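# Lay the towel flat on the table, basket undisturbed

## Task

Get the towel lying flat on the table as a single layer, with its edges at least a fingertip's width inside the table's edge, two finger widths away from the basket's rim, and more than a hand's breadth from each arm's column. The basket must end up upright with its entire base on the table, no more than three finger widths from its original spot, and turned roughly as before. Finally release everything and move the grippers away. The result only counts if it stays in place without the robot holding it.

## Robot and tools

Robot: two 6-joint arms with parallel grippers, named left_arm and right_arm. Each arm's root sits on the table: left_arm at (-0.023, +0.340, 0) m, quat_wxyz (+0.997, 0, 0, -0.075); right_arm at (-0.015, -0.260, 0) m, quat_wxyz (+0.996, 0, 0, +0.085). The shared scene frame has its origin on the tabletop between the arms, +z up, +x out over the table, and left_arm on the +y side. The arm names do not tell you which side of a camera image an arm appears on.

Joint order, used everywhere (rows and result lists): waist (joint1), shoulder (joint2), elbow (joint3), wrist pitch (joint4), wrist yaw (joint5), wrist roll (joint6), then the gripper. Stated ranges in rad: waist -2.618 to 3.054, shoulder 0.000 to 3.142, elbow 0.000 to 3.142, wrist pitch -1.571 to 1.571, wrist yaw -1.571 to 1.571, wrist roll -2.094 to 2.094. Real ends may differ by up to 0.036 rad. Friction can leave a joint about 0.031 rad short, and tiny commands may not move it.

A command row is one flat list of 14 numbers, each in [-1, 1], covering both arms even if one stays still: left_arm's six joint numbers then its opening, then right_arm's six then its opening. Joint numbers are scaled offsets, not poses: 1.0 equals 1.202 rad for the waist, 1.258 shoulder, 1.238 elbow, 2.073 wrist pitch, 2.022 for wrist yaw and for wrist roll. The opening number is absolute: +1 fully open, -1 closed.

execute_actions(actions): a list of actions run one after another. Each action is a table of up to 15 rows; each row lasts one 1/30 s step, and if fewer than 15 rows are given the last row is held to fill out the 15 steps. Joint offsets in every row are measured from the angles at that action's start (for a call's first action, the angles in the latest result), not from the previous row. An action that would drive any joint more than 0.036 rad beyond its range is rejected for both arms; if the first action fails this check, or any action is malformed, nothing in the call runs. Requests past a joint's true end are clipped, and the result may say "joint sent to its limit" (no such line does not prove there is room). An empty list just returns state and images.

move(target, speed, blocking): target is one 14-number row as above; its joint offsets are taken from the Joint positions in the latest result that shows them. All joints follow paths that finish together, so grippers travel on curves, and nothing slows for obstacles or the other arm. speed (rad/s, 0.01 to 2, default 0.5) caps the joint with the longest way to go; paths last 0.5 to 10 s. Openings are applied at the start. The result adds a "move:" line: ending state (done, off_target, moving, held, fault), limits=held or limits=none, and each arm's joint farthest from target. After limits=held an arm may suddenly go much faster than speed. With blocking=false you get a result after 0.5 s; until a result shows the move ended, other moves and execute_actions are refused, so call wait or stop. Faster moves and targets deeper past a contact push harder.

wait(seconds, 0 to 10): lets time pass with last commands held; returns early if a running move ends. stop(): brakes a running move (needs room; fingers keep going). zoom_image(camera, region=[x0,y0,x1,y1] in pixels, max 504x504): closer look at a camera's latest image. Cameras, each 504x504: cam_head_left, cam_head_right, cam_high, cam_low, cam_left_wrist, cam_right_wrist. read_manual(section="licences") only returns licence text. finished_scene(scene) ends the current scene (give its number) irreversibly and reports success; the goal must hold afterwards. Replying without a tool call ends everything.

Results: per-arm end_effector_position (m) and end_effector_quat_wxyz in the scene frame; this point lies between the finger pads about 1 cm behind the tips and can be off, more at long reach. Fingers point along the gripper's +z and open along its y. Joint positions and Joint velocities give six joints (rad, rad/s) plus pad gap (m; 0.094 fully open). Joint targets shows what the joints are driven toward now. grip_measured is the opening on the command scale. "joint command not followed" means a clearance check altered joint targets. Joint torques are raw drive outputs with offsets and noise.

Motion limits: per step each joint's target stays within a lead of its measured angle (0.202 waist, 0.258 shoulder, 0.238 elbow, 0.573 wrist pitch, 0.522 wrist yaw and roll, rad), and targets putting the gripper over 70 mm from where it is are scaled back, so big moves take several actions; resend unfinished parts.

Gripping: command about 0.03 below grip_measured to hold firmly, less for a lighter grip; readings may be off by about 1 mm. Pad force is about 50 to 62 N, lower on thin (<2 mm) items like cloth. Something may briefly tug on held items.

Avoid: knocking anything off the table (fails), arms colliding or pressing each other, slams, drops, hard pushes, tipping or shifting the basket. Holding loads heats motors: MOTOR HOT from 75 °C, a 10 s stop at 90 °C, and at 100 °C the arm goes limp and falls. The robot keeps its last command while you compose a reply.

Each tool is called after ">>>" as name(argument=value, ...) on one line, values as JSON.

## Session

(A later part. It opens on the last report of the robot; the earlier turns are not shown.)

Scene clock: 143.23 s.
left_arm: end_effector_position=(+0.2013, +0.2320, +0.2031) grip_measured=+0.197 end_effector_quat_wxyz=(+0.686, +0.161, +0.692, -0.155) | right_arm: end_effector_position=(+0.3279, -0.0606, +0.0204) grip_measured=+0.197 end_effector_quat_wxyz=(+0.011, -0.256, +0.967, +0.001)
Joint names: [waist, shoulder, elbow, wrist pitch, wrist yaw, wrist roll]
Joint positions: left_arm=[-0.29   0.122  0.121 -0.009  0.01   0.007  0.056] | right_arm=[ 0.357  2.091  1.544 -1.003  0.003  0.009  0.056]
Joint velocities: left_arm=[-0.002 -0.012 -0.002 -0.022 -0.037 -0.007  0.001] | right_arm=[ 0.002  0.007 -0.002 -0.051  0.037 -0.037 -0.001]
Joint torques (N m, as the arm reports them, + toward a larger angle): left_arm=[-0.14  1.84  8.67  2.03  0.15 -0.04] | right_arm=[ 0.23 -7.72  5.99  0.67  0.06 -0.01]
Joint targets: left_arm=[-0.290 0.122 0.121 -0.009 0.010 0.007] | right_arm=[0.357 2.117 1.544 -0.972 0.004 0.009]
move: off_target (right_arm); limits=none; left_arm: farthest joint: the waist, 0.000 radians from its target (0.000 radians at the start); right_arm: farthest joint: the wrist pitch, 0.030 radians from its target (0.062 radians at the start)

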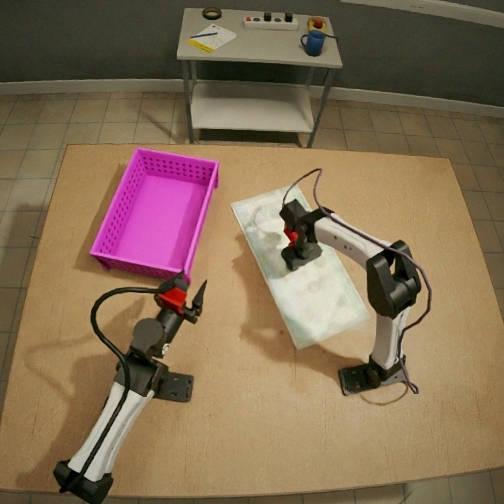

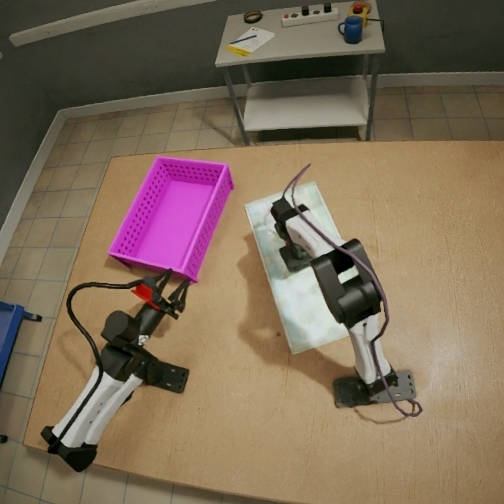

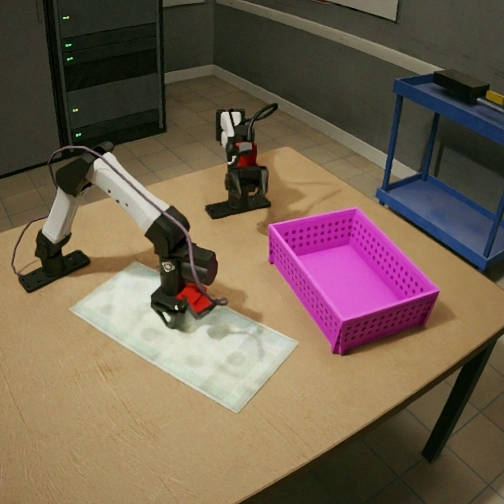

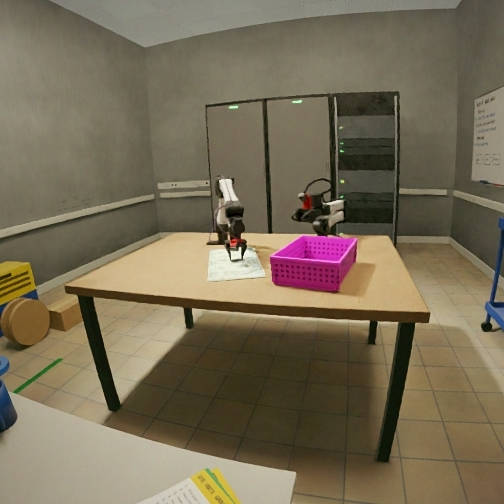

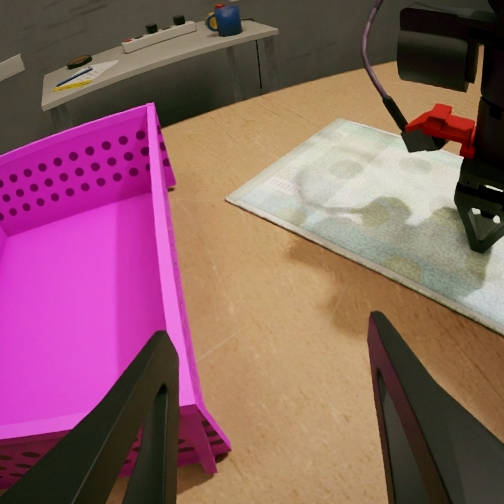

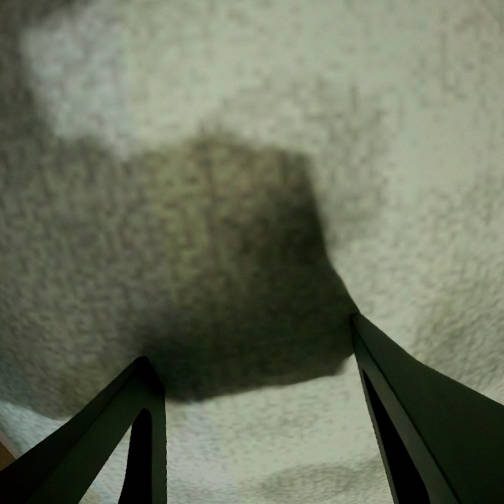

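>>> execute_actions(actions=[[[0,0,0,0,0,0,0.2,-0.008,0.028,0.010,0.015,0,0.004,0.2],[0,0,0,0,0,0,0.2,-0.012,0.032,0.016,0.015,0,0.006,0.2],[0,0,0,0,0,0,0.2,-0.015,0.035,0.022,0.016,0,0.008,0.2],[0,0,0,0,0,0,0.2,-0.018,0.039,0.027,0.016,0,0.010,0.2],[0,0,0,0,0,0,0.2,-0.021,0.042,0.033,0.016,0,0.012,0.2],[0,0,0,0,0,0,0.2,-0.024,0.046,0.038,0.017,0,0.014,0.2],[0,0,0,0,0,0,0.2,-0.027,0.049,0.044,0.017,0,0.016,0.2],[0,0,0,0,0,0,0.2,-0.030,0.053,0.049,0.017,0,0.018,0.2],[0,0,0,0,0,0,0.2,-0.034,0.056,0.055,0.018,0,0.020,0.2],[0,0,0,0,0,0,0.2,-0.037,0.060,0.060,0.018,0,0.022,0.2],[0,0,0,0,0,0,0.2,-0.040,0.063,0.066,0.018,0,0.024,0.2],[0,0,0,0,0,0,0.2,-0.043,0.067,0.071,0.019,0,0.026,0.2],[0,0,0,0,0,0,0.2,-0.047,0.070,0.077,0.019,0,0.029,0.2],[0,0,0,0,0,0,0.2,-0.051,0.074,0.084,0.02,0,0.032,0.2],[0,0,0,0,0,0,0.2,-0.055,0.078,0.091,0.02,0,0.035,0.2]]])

>>> wait(seconds=0.3)

Scene clock: 146.00 s.
left_arm: end_effector_position=(+0.2013, +0.2320, +0.2031) grip_measured=+0.197 end_effector_quat_wxyz=(+0.686, +0.161, +0.692, -0.155) | right_arm: end_effector_position=(+0.3576, -0.0637, +0.0212) grip_measured=+0.197 end_effector_quat_wxyz=(+0.028, -0.215, +0.976, +0.010)
Joint names: [waist, shoulder, elbow, wrist pitch, wrist yaw, wrist roll]
Joint positions: left_arm=[-0.29   0.122  0.121 -0.009  0.01   0.007  0.056] | right_arm=[ 0.312  2.148  1.634 -0.998 -0.005  0.049  0.056]
Joint velocities: left_arm=[ 0.007 -0.022  0.002 -0.081  0.037 -0.037  0.   ] | right_arm=[-0.1    0.149  0.227  0.037  0.037  0.154 -0.001]
Joint torques (N m, as the arm reports them, + toward a larger angle): left_arm=[-0.19  1.75  8.69  2.05  0.14 -0.02] | right_arm=[-0.91 -7.65  6.69  0.75  0.14  0.1 ]
Joint targets: left_arm=[-0.290 0.122 0.121 -0.009 0.010 0.007] | right_arm=[0.291 2.190 1.657 -0.961 0.003 0.080]

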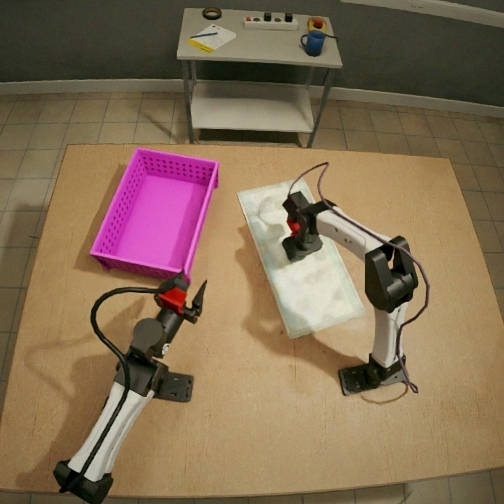

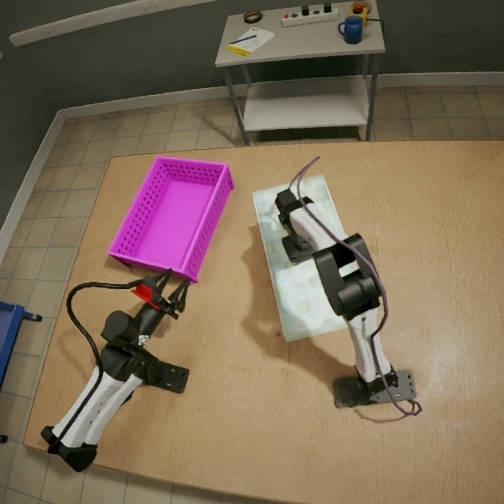

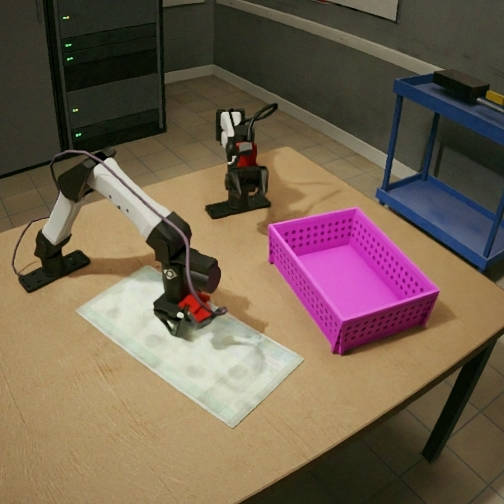

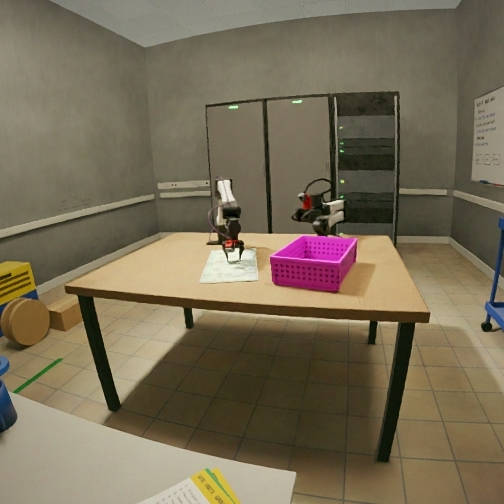

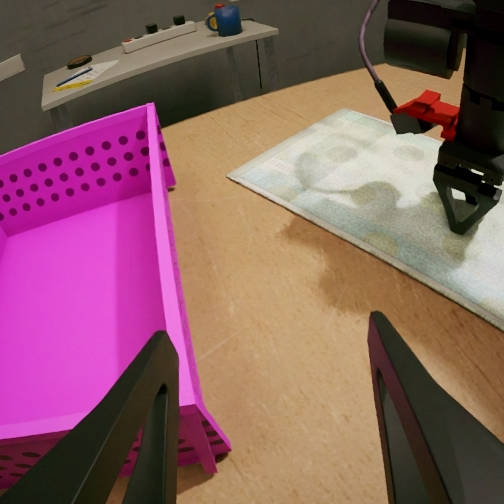

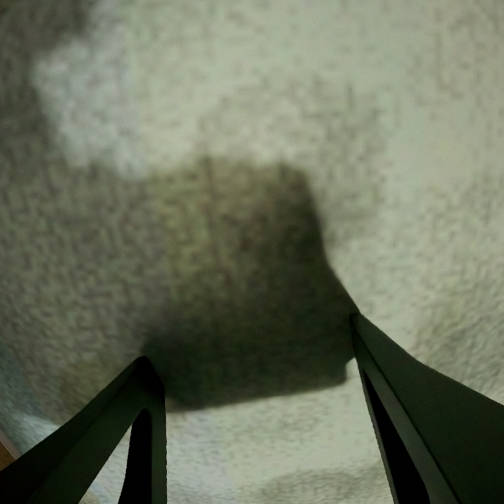

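Scene clock: 146.30 s.
left_arm: end_effector_position=(+0.2013, +0.2320, +0.2031) grip_measured=+0.197 end_effector_quat_wxyz=(+0.686, +0.161, +0.692, -0.155) | right_arm: end_effector_position=(+0.3649, -0.0658, +0.0213) grip_measured=+0.197 end_effector_quat_wxyz=(+0.035, -0.200, +0.979, +0.012)
Joint names: [waist, shoulder, elbow, wrist pitch, wrist yaw, wrist roll]
Joint positions: left_arm=[-0.29   0.122  0.121 -0.009  0.01   0.007  0.056] | right_arm=[ 0.3    2.156  1.647 -0.988 -0.005  0.067  0.056]
Joint velocities: left_arm=[-0.017  0.002  0.002 -0.066 -0.051 -0.007 -0.   ] | right_arm=[ 0.007 -0.027 -0.007 -0.022 -0.007 -0.037 -0.   ]
Joint torques (N m, as the arm reports them, + toward a larger angle): left_arm=[-0.14  1.82  8.74  2.06  0.13 -0.02] | right_arm=[-0.51 -7.7   6.86  0.74  0.15  0.14]
Joint targets: left_arm=[-0.290 0.122 0.121 -0.009 0.010 0.007] | right_arm=[0.291 2.189 1.657 -0.961 0.003 0.080]
wait: 0.30 s; no rest

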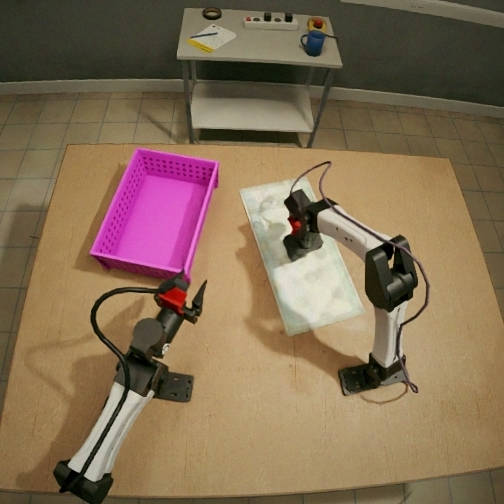

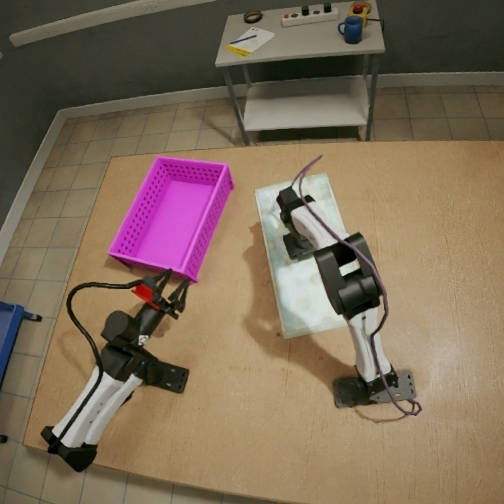

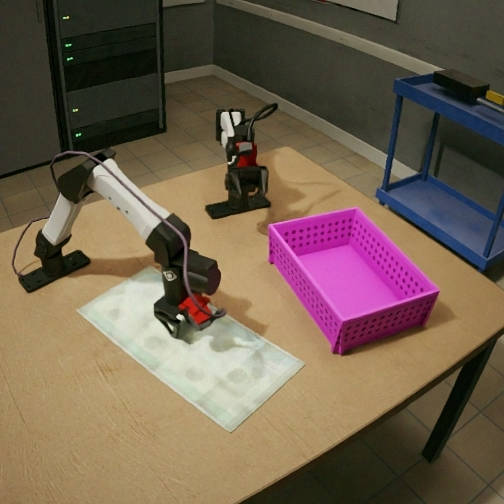

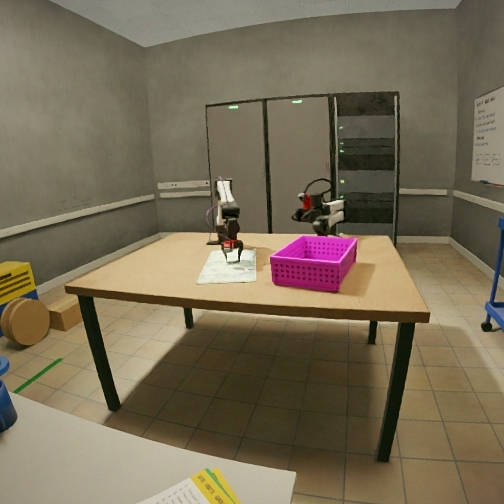

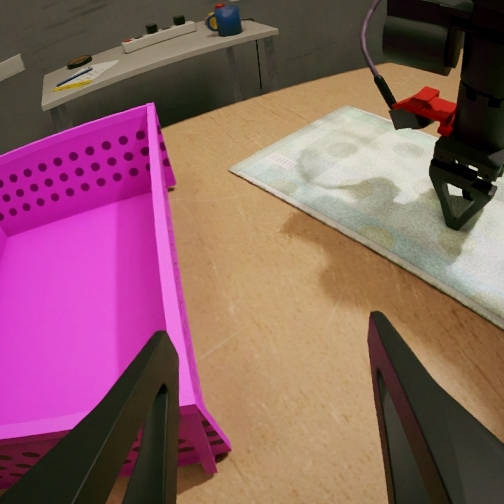

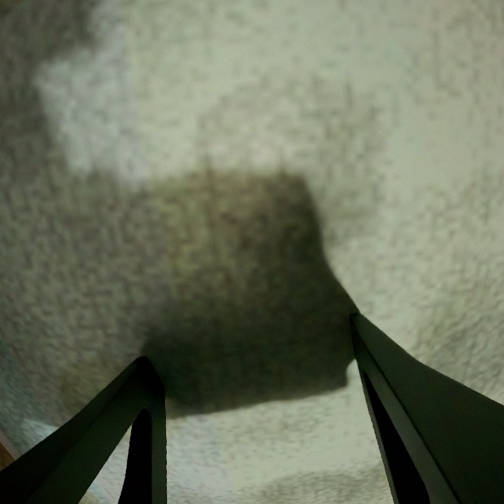

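>>> execute_actions(actions=[[[0,0,0,0,0,0,0.2,-0.010,0.030,0.013,0.013,0,0.012,0.2],[0,0,0,0,0,0,0.2,-0.013,0.033,0.018,0.014,0,0.017,0.2],[0,0,0,0,0,0,0.2,-0.016,0.037,0.024,0.014,0,0.023,0.2],[0,0,0,0,0,0,0.2,-0.019,0.040,0.029,0.014,0,0.028,0.2],[0,0,0,0,0,0,0.2,-0.022,0.044,0.034,0.015,0,0.034,0.2],[0,0,0,0,0,0,0.2,-0.025,0.048,0.040,0.015,0,0.040,0.2],[0,0,0,0,0,0,0.2,-0.028,0.051,0.045,0.015,0,0.045,0.2],[0,0,0,0,0,0,0.2,-0.031,0.055,0.050,0.016,0,0.051,0.2],[0,0,0,0,0,0,0.2,-0.034,0.058,0.055,0.016,0,0.056,0.2],[0,0,0,0,0,0,0.2,-0.037,0.062,0.061,0.016,0,0.062,0.2],[0,0,0,0,0,0,0.2,-0.040,0.066,0.066,0.017,0,0.068,0.2],[0,0,0,0,0,0,0.2,-0.043,0.069,0.071,0.017,0,0.073,0.2],[0,0,0,0,0,0,0.2,-0.046,0.073,0.076,0.017,0,0.079,0.2],[0,0,0,0,0,0,0.2,-0.049,0.076,0.082,0.018,0,0.085,0.2],[0,0,0,0,0,0,0.2,-0.052,0.080,0.087,0.018,0,0.09,0.2]]])

>>> wait(seconds=0.4)

Scene clock: 147.83 s.
left_arm: end_effector_position=(+0.2013, +0.2320, +0.2031) grip_measured=+0.197 end_effector_quat_wxyz=(+0.686, +0.161, +0.692, -0.155) | right_arm: end_effector_position=(+0.3948, -0.0722, +0.0220) grip_measured=+0.197 end_effector_quat_wxyz=(+0.053, -0.116, +0.992, +0.021)
Joint names: [waist, shoulder, elbow, wrist pitch, wrist yaw, wrist roll]
Joint positions: left_arm=[-0.29   0.122  0.121 -0.009  0.01   0.007  0.056] | right_arm=[ 0.257  2.212  1.736 -0.982 -0.007  0.194  0.056]
Joint velocities: left_arm=[-0.002 -0.017  0.002 -0.037  0.081 -0.007  0.001] | right_arm=[-0.1    0.125  0.178  0.051 -0.037  0.3   -0.   ]
Joint torques (N m, as the arm reports them, + toward a larger angle): left_arm=[-0.15  1.9   8.76  2.08  0.12 -0.03] | right_arm=[-0.92 -7.9   6.69  0.79  0.09  0.1 ]
Joint targets: left_arm=[-0.290 0.122 0.121 -0.009 0.010 0.007] | right_arm=[0.238 2.257 1.755 -0.951 -0.005 0.249]

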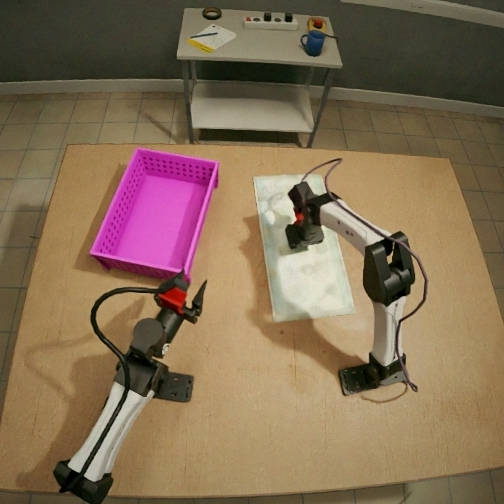

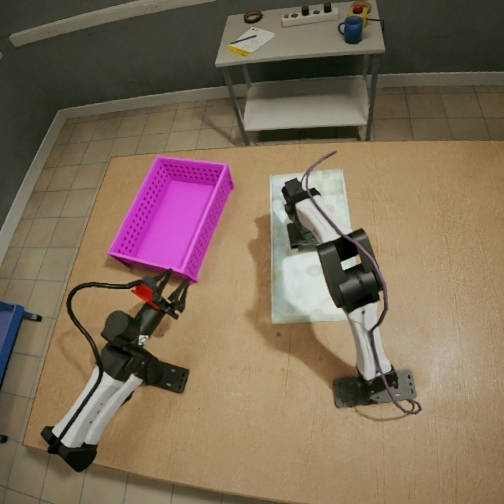

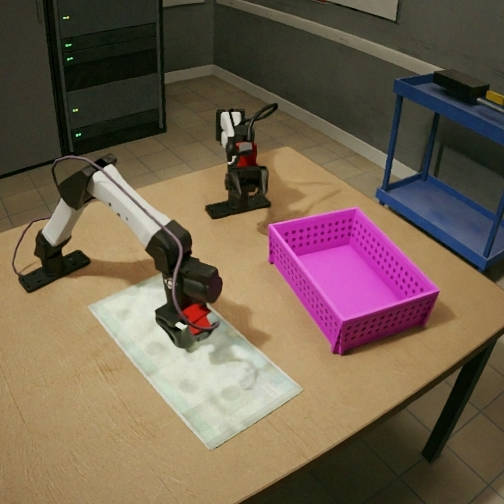

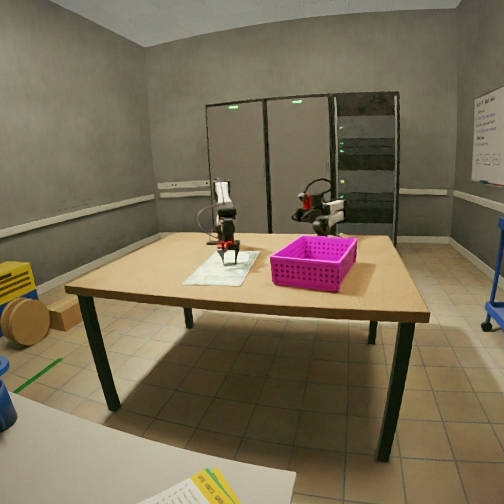

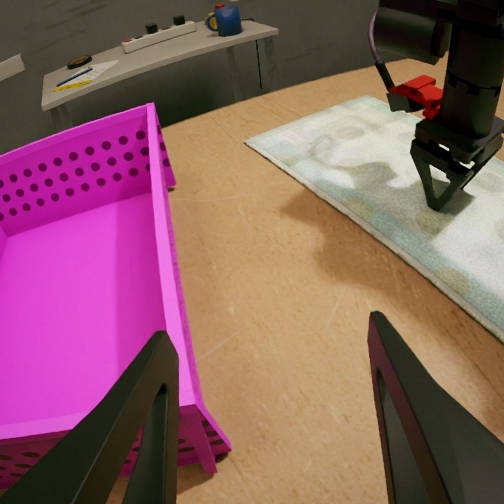

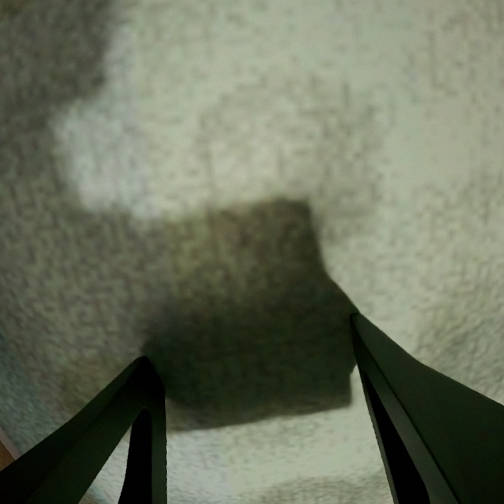

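Scene clock: 148.23 s.
left_arm: end_effector_position=(+0.2013, +0.2320, +0.2031) grip_measured=+0.197 end_effector_quat_wxyz=(+0.686, +0.161, +0.692, -0.155) | right_arm: end_effector_position=(+0.4007, -0.0741, +0.0221) grip_measured=+0.197 end_effector_quat_wxyz=(+0.058, -0.090, +0.994, +0.023)
Joint names: [waist, shoulder, elbow, wrist pitch, wrist yaw, wrist roll]
Joint positions: left_arm=[-0.29   0.122  0.121 -0.009  0.01   0.007  0.056] | right_arm=[ 0.247  2.219  1.747 -0.974 -0.007  0.236  0.056]
Joint velocities: left_arm=[-0.002 -0.002  0.012 -0.007  0.022 -0.007  0.001] | right_arm=[-0.002  0.002  0.007  0.007  0.007  0.007 -0.001]
Joint torques (N m, as the arm reports them, + toward a larger angle): left_arm=[-0.29  1.81  8.78  2.03  0.15 -0.05] | right_arm=[-0.61 -7.98  6.82  0.8   0.1   0.09]
Joint targets: left_arm=[-0.290 0.122 0.121 -0.009 0.010 0.007] | right_arm=[0.237 2.257 1.755 -0.951 -0.005 0.249]
wait: 0.40 s; no rest

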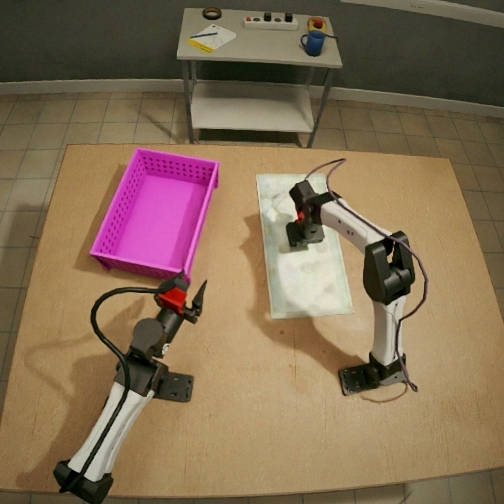

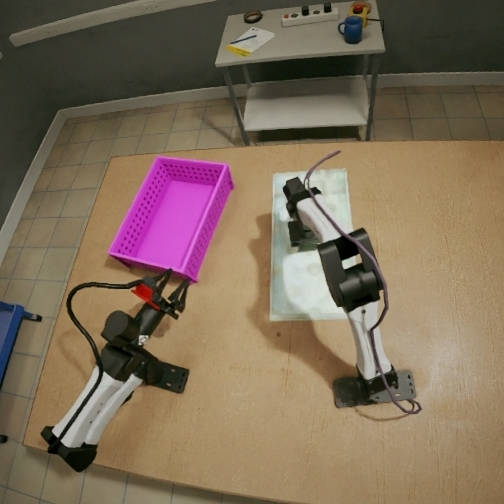

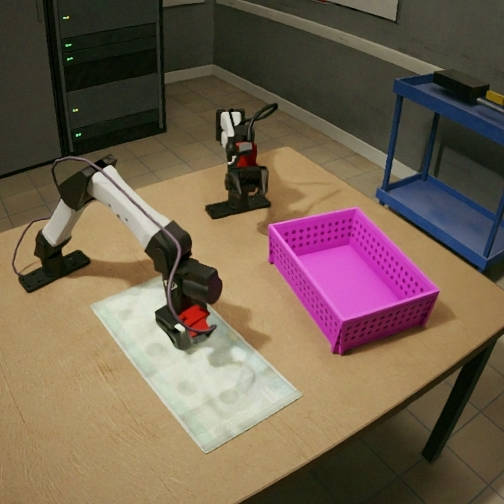

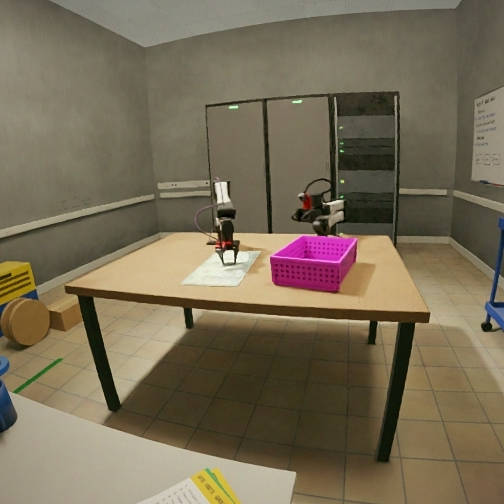

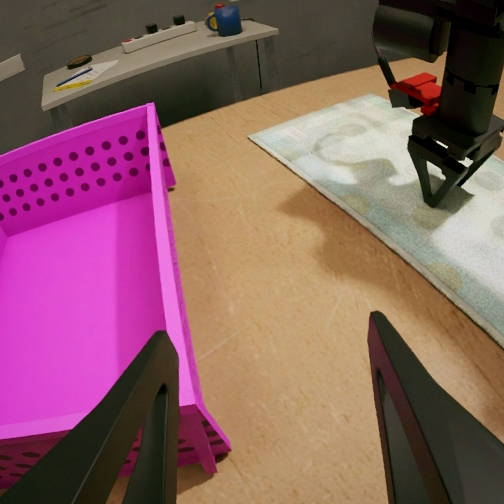

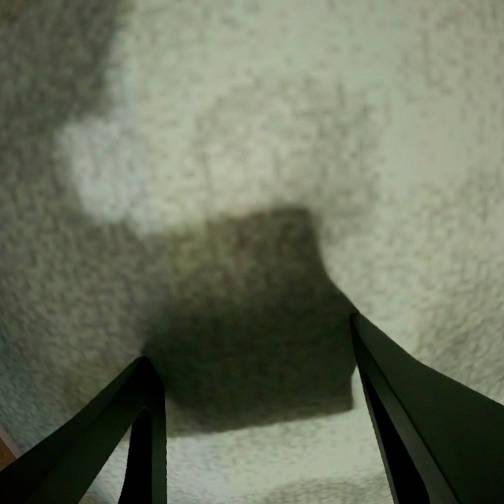

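>>> execute_actions(actions=[[[0,0,0,0,0,0,0.2,-0.009,0.034,0.012,0.011,0,0.006,0.2],[0,0,0,0,0,0,0.2,-0.010,0.038,0.018,0.011,0,0.006,0.2],[0,0,0,0,0,0,0.2,-0.011,0.042,0.025,0.011,0,0.006,0.2],[0,0,0,0,0,0,0.2,-0.012,0.046,0.031,0.011,0,0.006,0.2],[0,0,0,0,0,0,0.2,-0.012,0.050,0.037,0.011,0,0.006,0.2],[0,0,0,0,0,0,0.2,-0.013,0.053,0.044,0.011,0,0.006,0.2],[0,0,0,0,0,0,0.2,-0.014,0.057,0.050,0.011,0,0.006,0.2],[0,0,0,0,0,0,0.2,-0.015,0.061,0.056,0.011,0,0.006,0.2],[0,0,0,0,0,0,0.2,-0.016,0.065,0.062,0.011,0,0.006,0.2],[0,0,0,0,0,0,0.2,-0.016,0.069,0.069,0.011,0,0.006,0.2],[0,0,0,0,0,0,0.2,-0.017,0.073,0.075,0.011,0,0.006,0.2],[0,0,0,0,0,0,0.2,-0.018,0.077,0.081,0.011,0,0.006,0.2],[0,0,0,0,0,0,0.2,-0.019,0.080,0.087,0.011,0,0.006,0.2],[0,0,0,0,0,0,0.2,-0.019,0.084,0.094,0.011,0,0.006,0.2],[0,0,0,0,0,0,0.2,-0.020,0.088,0.1,0.011,0,0.006,0.2]]])

>>> wait(seconds=0.4)

>>> move(target=[0,0,0,0,0,0,0.2,0,-0.12,0,0,0,0,0.2], speed=0.4)

Scene clock: 150.20 s.
left_arm: end_effector_position=(+0.2013, +0.2320, +0.2031) grip_measured=+0.197 end_effector_quat_wxyz=(+0.686, +0.161, +0.692, -0.155) | right_arm: end_effector_position=(+0.4258, -0.0692, +0.0232) grip_measured=+0.197 end_effector_quat_wxyz=(+0.078, -0.083, +0.993, +0.029)
Joint names: [waist, shoulder, elbow, wrist pitch, wrist yaw, wrist roll]
Joint positions: left_arm=[-0.29   0.122  0.121 -0.009  0.01   0.007  0.056] | right_arm=[ 0.236  2.282  1.851 -0.974 -0.006  0.24   0.056]
Joint velocities: left_arm=[-0.002  0.017 -0.012  0.007  0.022 -0.066  0.001] | right_arm=[-0.032  0.129  0.222  0.007 -0.051 -0.037 -0.   ]
Joint torques (N m, as the arm reports them, + toward a larger angle): left_arm=[-0.21  1.85  8.69  2.06  0.14 -0.03] | right_arm=[-0.72 -8.35  6.82  0.86  0.03  0.09]
Joint targets: left_arm=[-0.290 0.122 0.121 -0.009 0.010 0.007] | right_arm=[0.224 2.329 1.871 -0.951 -0.007 0.248]

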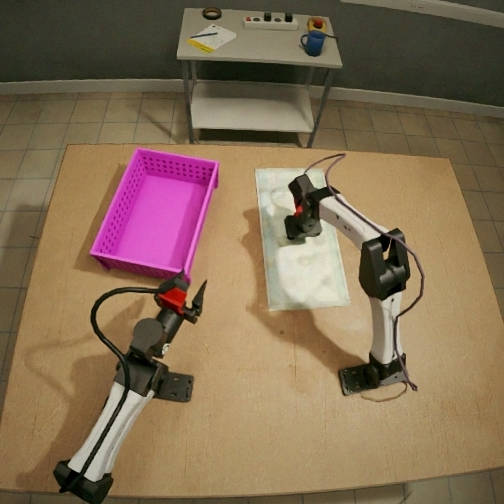

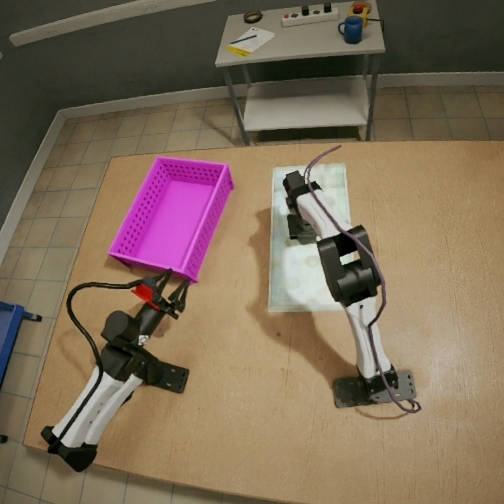

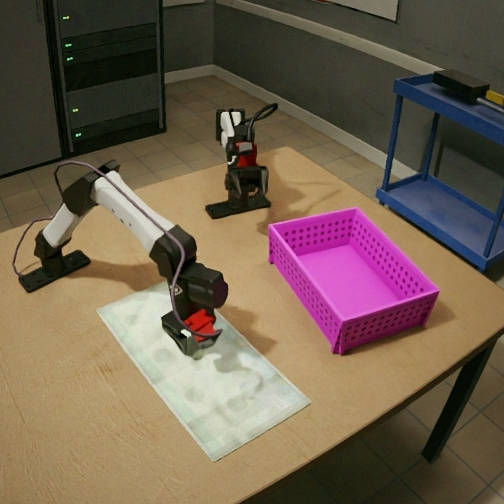

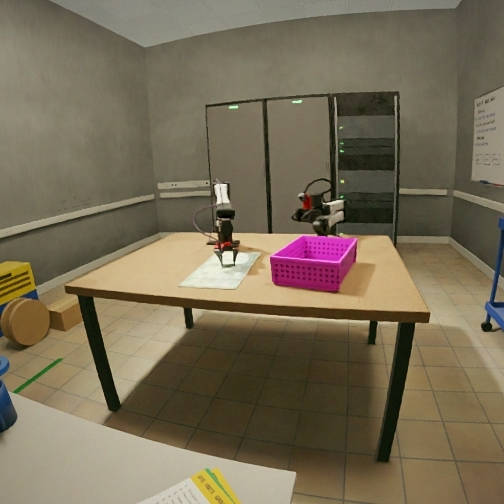

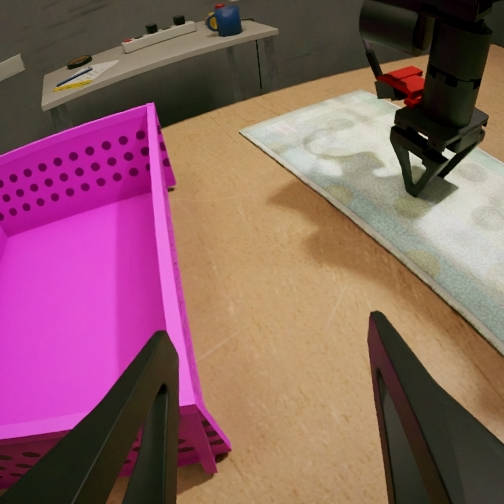

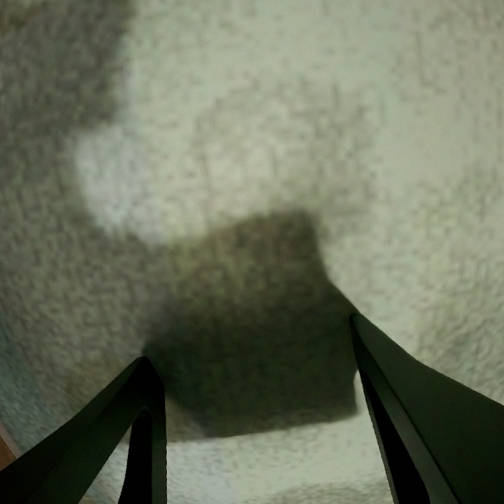

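Scene clock: 150.60 s.
left_arm: end_effector_position=(+0.2013, +0.2320, +0.2031) grip_measured=+0.197 end_effector_quat_wxyz=(+0.686, +0.161, +0.692, -0.155) | right_arm: end_effector_position=(+0.4290, -0.0689, +0.0233) grip_measured=+0.197 end_effector_quat_wxyz=(+0.081, -0.082, +0.993, +0.030)
Joint names: [waist, shoulder, elbow, wrist pitch, wrist yaw, wrist roll]
Joint positions: left_arm=[-0.29   0.122  0.121 -0.009  0.01   0.007  0.056] | right_arm=[ 0.234  2.289  1.863 -0.973 -0.005  0.24   0.056]
Joint velocities: left_arm=[-0.002 -0.007 -0.012 -0.022  0.051  0.022 -0.001] | right_arm=[ 0.007 -0.017 -0.002 -0.007 -0.022 -0.022 -0.001]
Joint torques (N m, as the arm reports them, + toward a larger angle): left_arm=[-0.13  1.78  8.6   2.06  0.12 -0.02] | right_arm=[-0.66 -8.41  6.98  0.87  0.04  0.08]
Joint targets: left_arm=[-0.290 0.122 0.121 -0.009 0.010 0.007] | right_arm=[0.223 2.329 1.871 -0.951 -0.007 0.248]
wait: 0.40 s; at rest by 0.27 s

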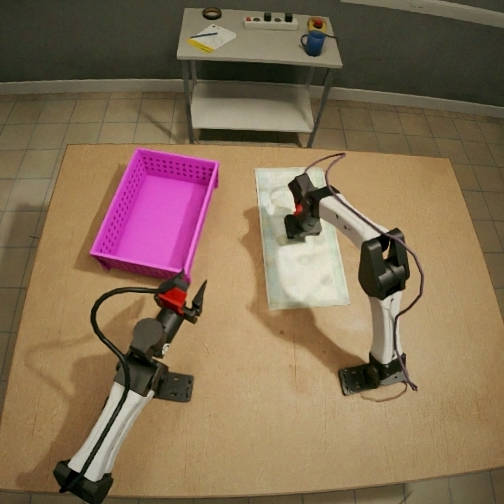

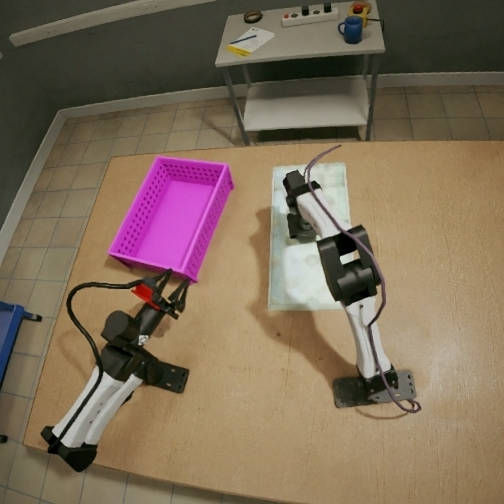

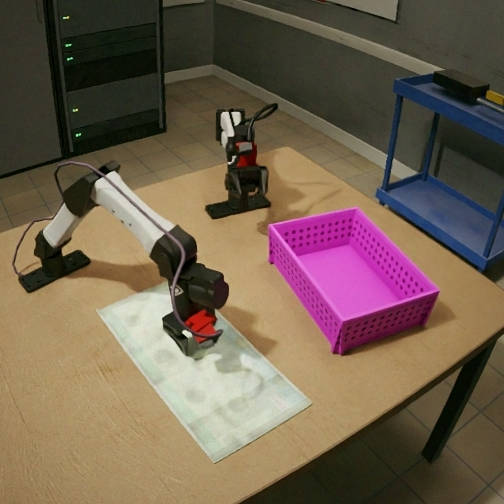

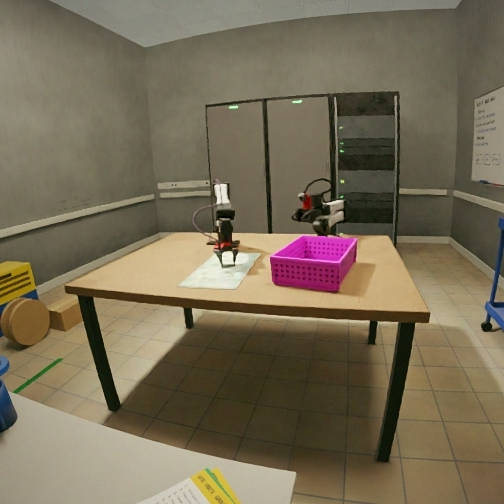

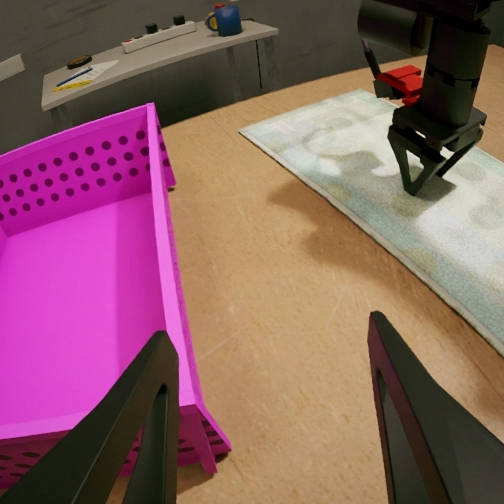

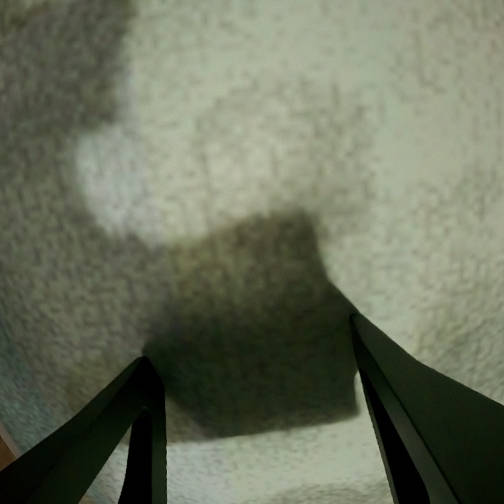

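Scene clock: 151.40 s.
left_arm: end_effector_position=(+0.2013, +0.2320, +0.2031) grip_measured=+0.197 end_effector_quat_wxyz=(+0.686, +0.161, +0.692, -0.155) | right_arm: end_effector_position=(+0.4366, -0.0657, +0.0940) grip_measured=+0.197 end_effector_quat_wxyz=(+0.151, -0.081, +0.984, +0.053)
Joint names: [waist, shoulder, elbow, wrist pitch, wrist yaw, wrist roll]
Joint positions: left_arm=[-0.29   0.122  0.121 -0.009  0.01   0.007  0.056] | right_arm=[ 0.234  2.138  1.863 -0.973 -0.005  0.24   0.056]
Joint velocities: left_arm=[-0.012 -0.012 -0.002  0.022 -0.051 -0.007 -0.   ] | right_arm=[-0.002 -0.002 -0.002 -0.125  0.007  0.022  0.001]
Joint torques (N m, as the arm reports them, + toward a larger angle): left_arm=[-0.15  1.83  8.73  2.03  0.12 -0.02] | right_arm=[  0.17 -10.49   6.73   0.96   0.06  -0.02]
Joint targets: left_arm=[-0.290 0.122 0.121 -0.009 0.010 0.007] | right_arm=[0.234 2.138 1.863 -0.973 -0.005 0.240]
move: done; limits=none; left_arm: farthest joint: the waist, 0.000 radians from its target (0.000 radians at the start); right_arm: farthest joint: the waist, 0.000 radians from its target (0.000 radians at the start)

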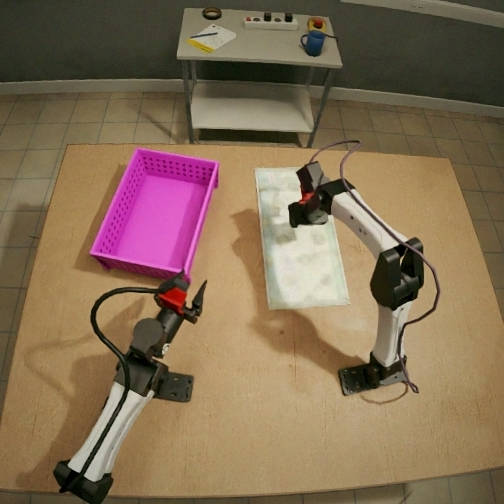

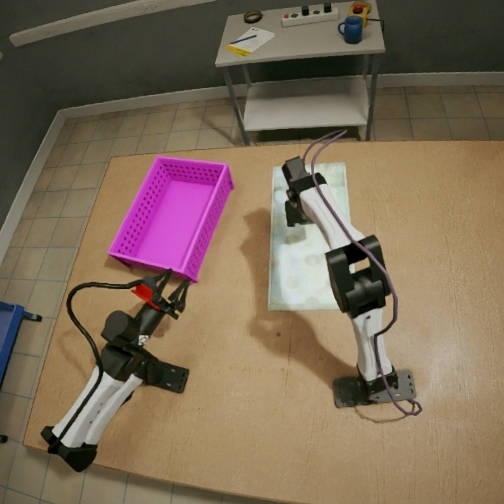

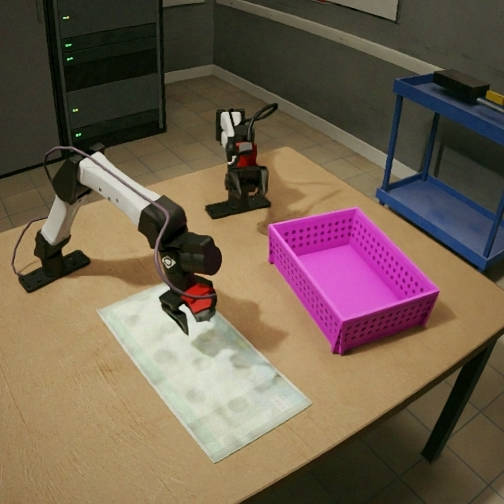

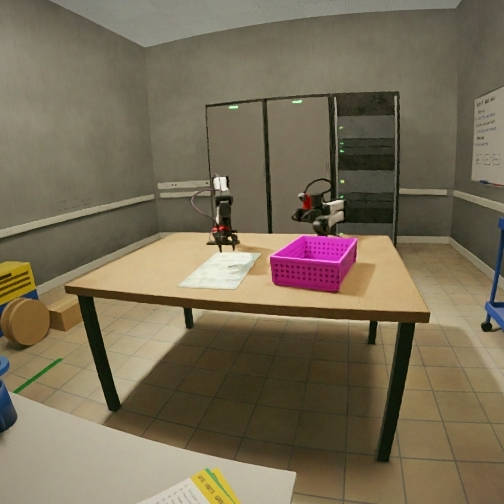

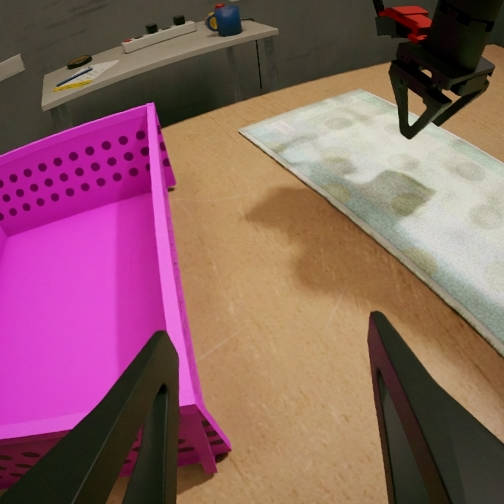

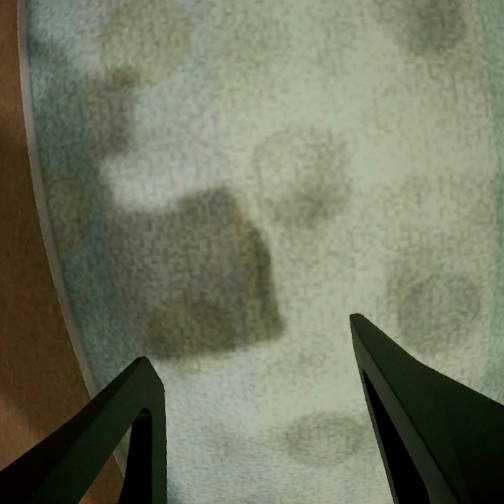

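Now move the right arm clear.

>>> move(target=[0,0,0,0,0,0,0.2,-0.5,-0.98,-0.85,0.25,0,-0.12,0.2], speed=1.0)

Scene clock: 153.70 s.
left_arm: end_effector_position=(+0.2013, +0.2320, +0.2031) grip_measured=+0.197 end_effector_quat_wxyz=(+0.686, +0.161, +0.692, -0.155) | right_arm: end_effector_position=(+0.2961, -0.3178, +0.2292) grip_measured=+0.198 end_effector_quat_wxyz=(+0.480, +0.084, +0.872, -0.041)
Joint names: [waist, shoulder, elbow, wrist pitch, wrist yaw, wrist roll]
Joint positions: left_arm=[-0.29   0.122  0.121 -0.009  0.01   0.007  0.056] | right_arm=[-0.357  0.919  0.828 -0.475 -0.006  0.008  0.056]
Joint velocities: left_arm=[-0.017 -0.007  0.007  0.007  0.051 -0.007  0.001] | right_arm=[ 0.007 -0.012 -0.007  0.037  0.037  0.022 -0.   ]
Joint torques (N m, as the arm reports them, + toward a larger angle): left_arm=[-0.16  1.85  8.71  2.02  0.12 -0.04] | right_arm=[-0.59 -2.26  6.22  2.01  0.05 -0.16]
Joint targets: left_arm=[-0.290 0.122 0.121 -0.009 0.010 0.007] | right_arm=[-0.367 0.906 0.811 -0.455 -0.005 -0.002]
move: done; limits=none; left_arm: farthest joint: the waist, 0.000 radians from its target (0.000 radians at the start); right_arm: farthest joint: the wrist pitch, 0.020 radians from its target (0.518 radians at the start)

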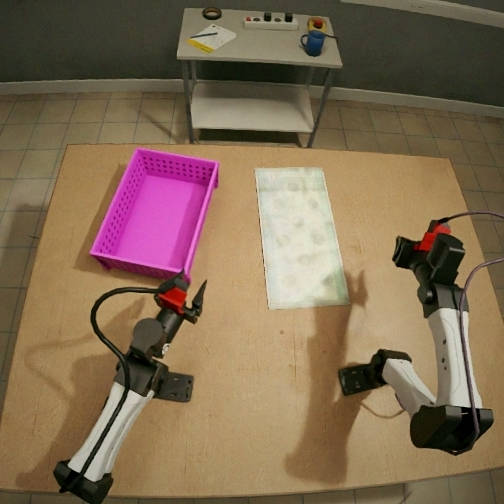

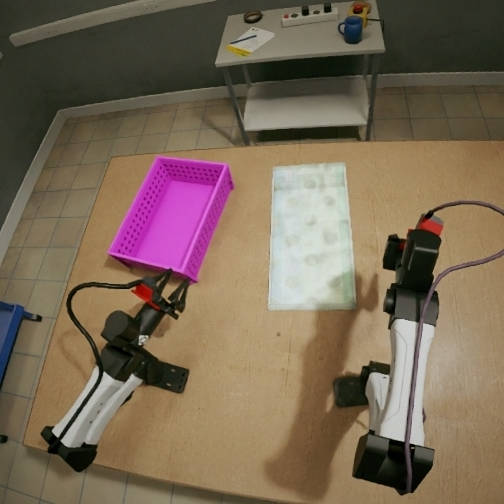

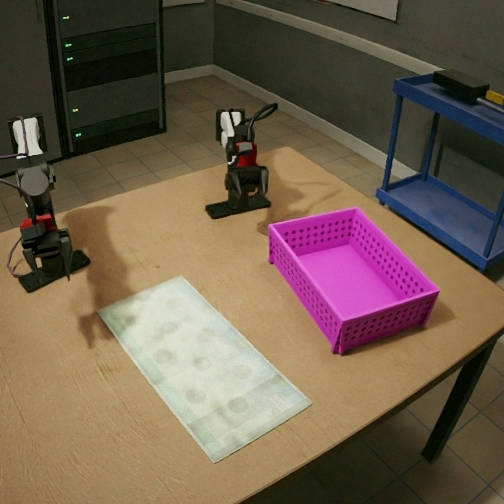

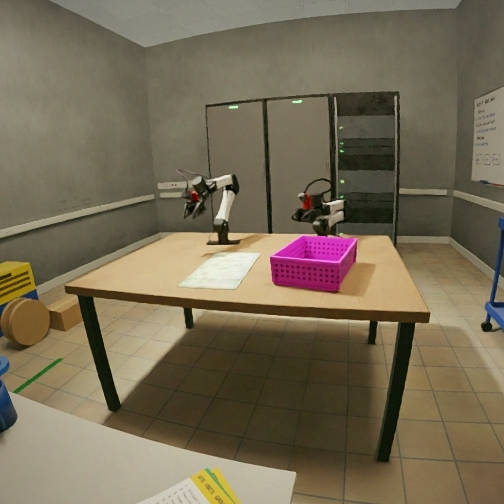

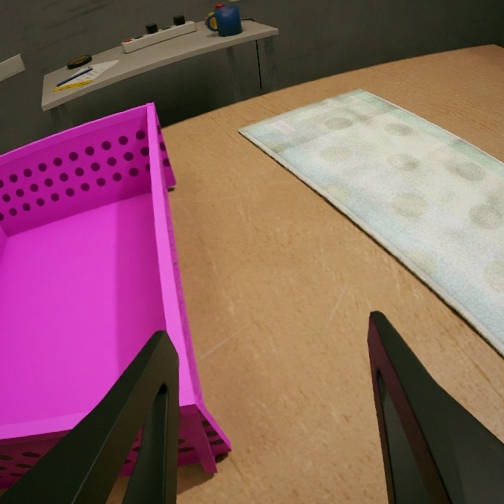

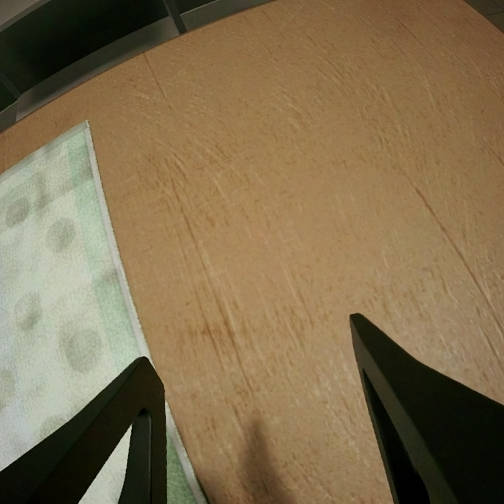

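The towel is flat and clear of everything.

>>> finished_scene(scene=1)

The scene is finished: the task was done.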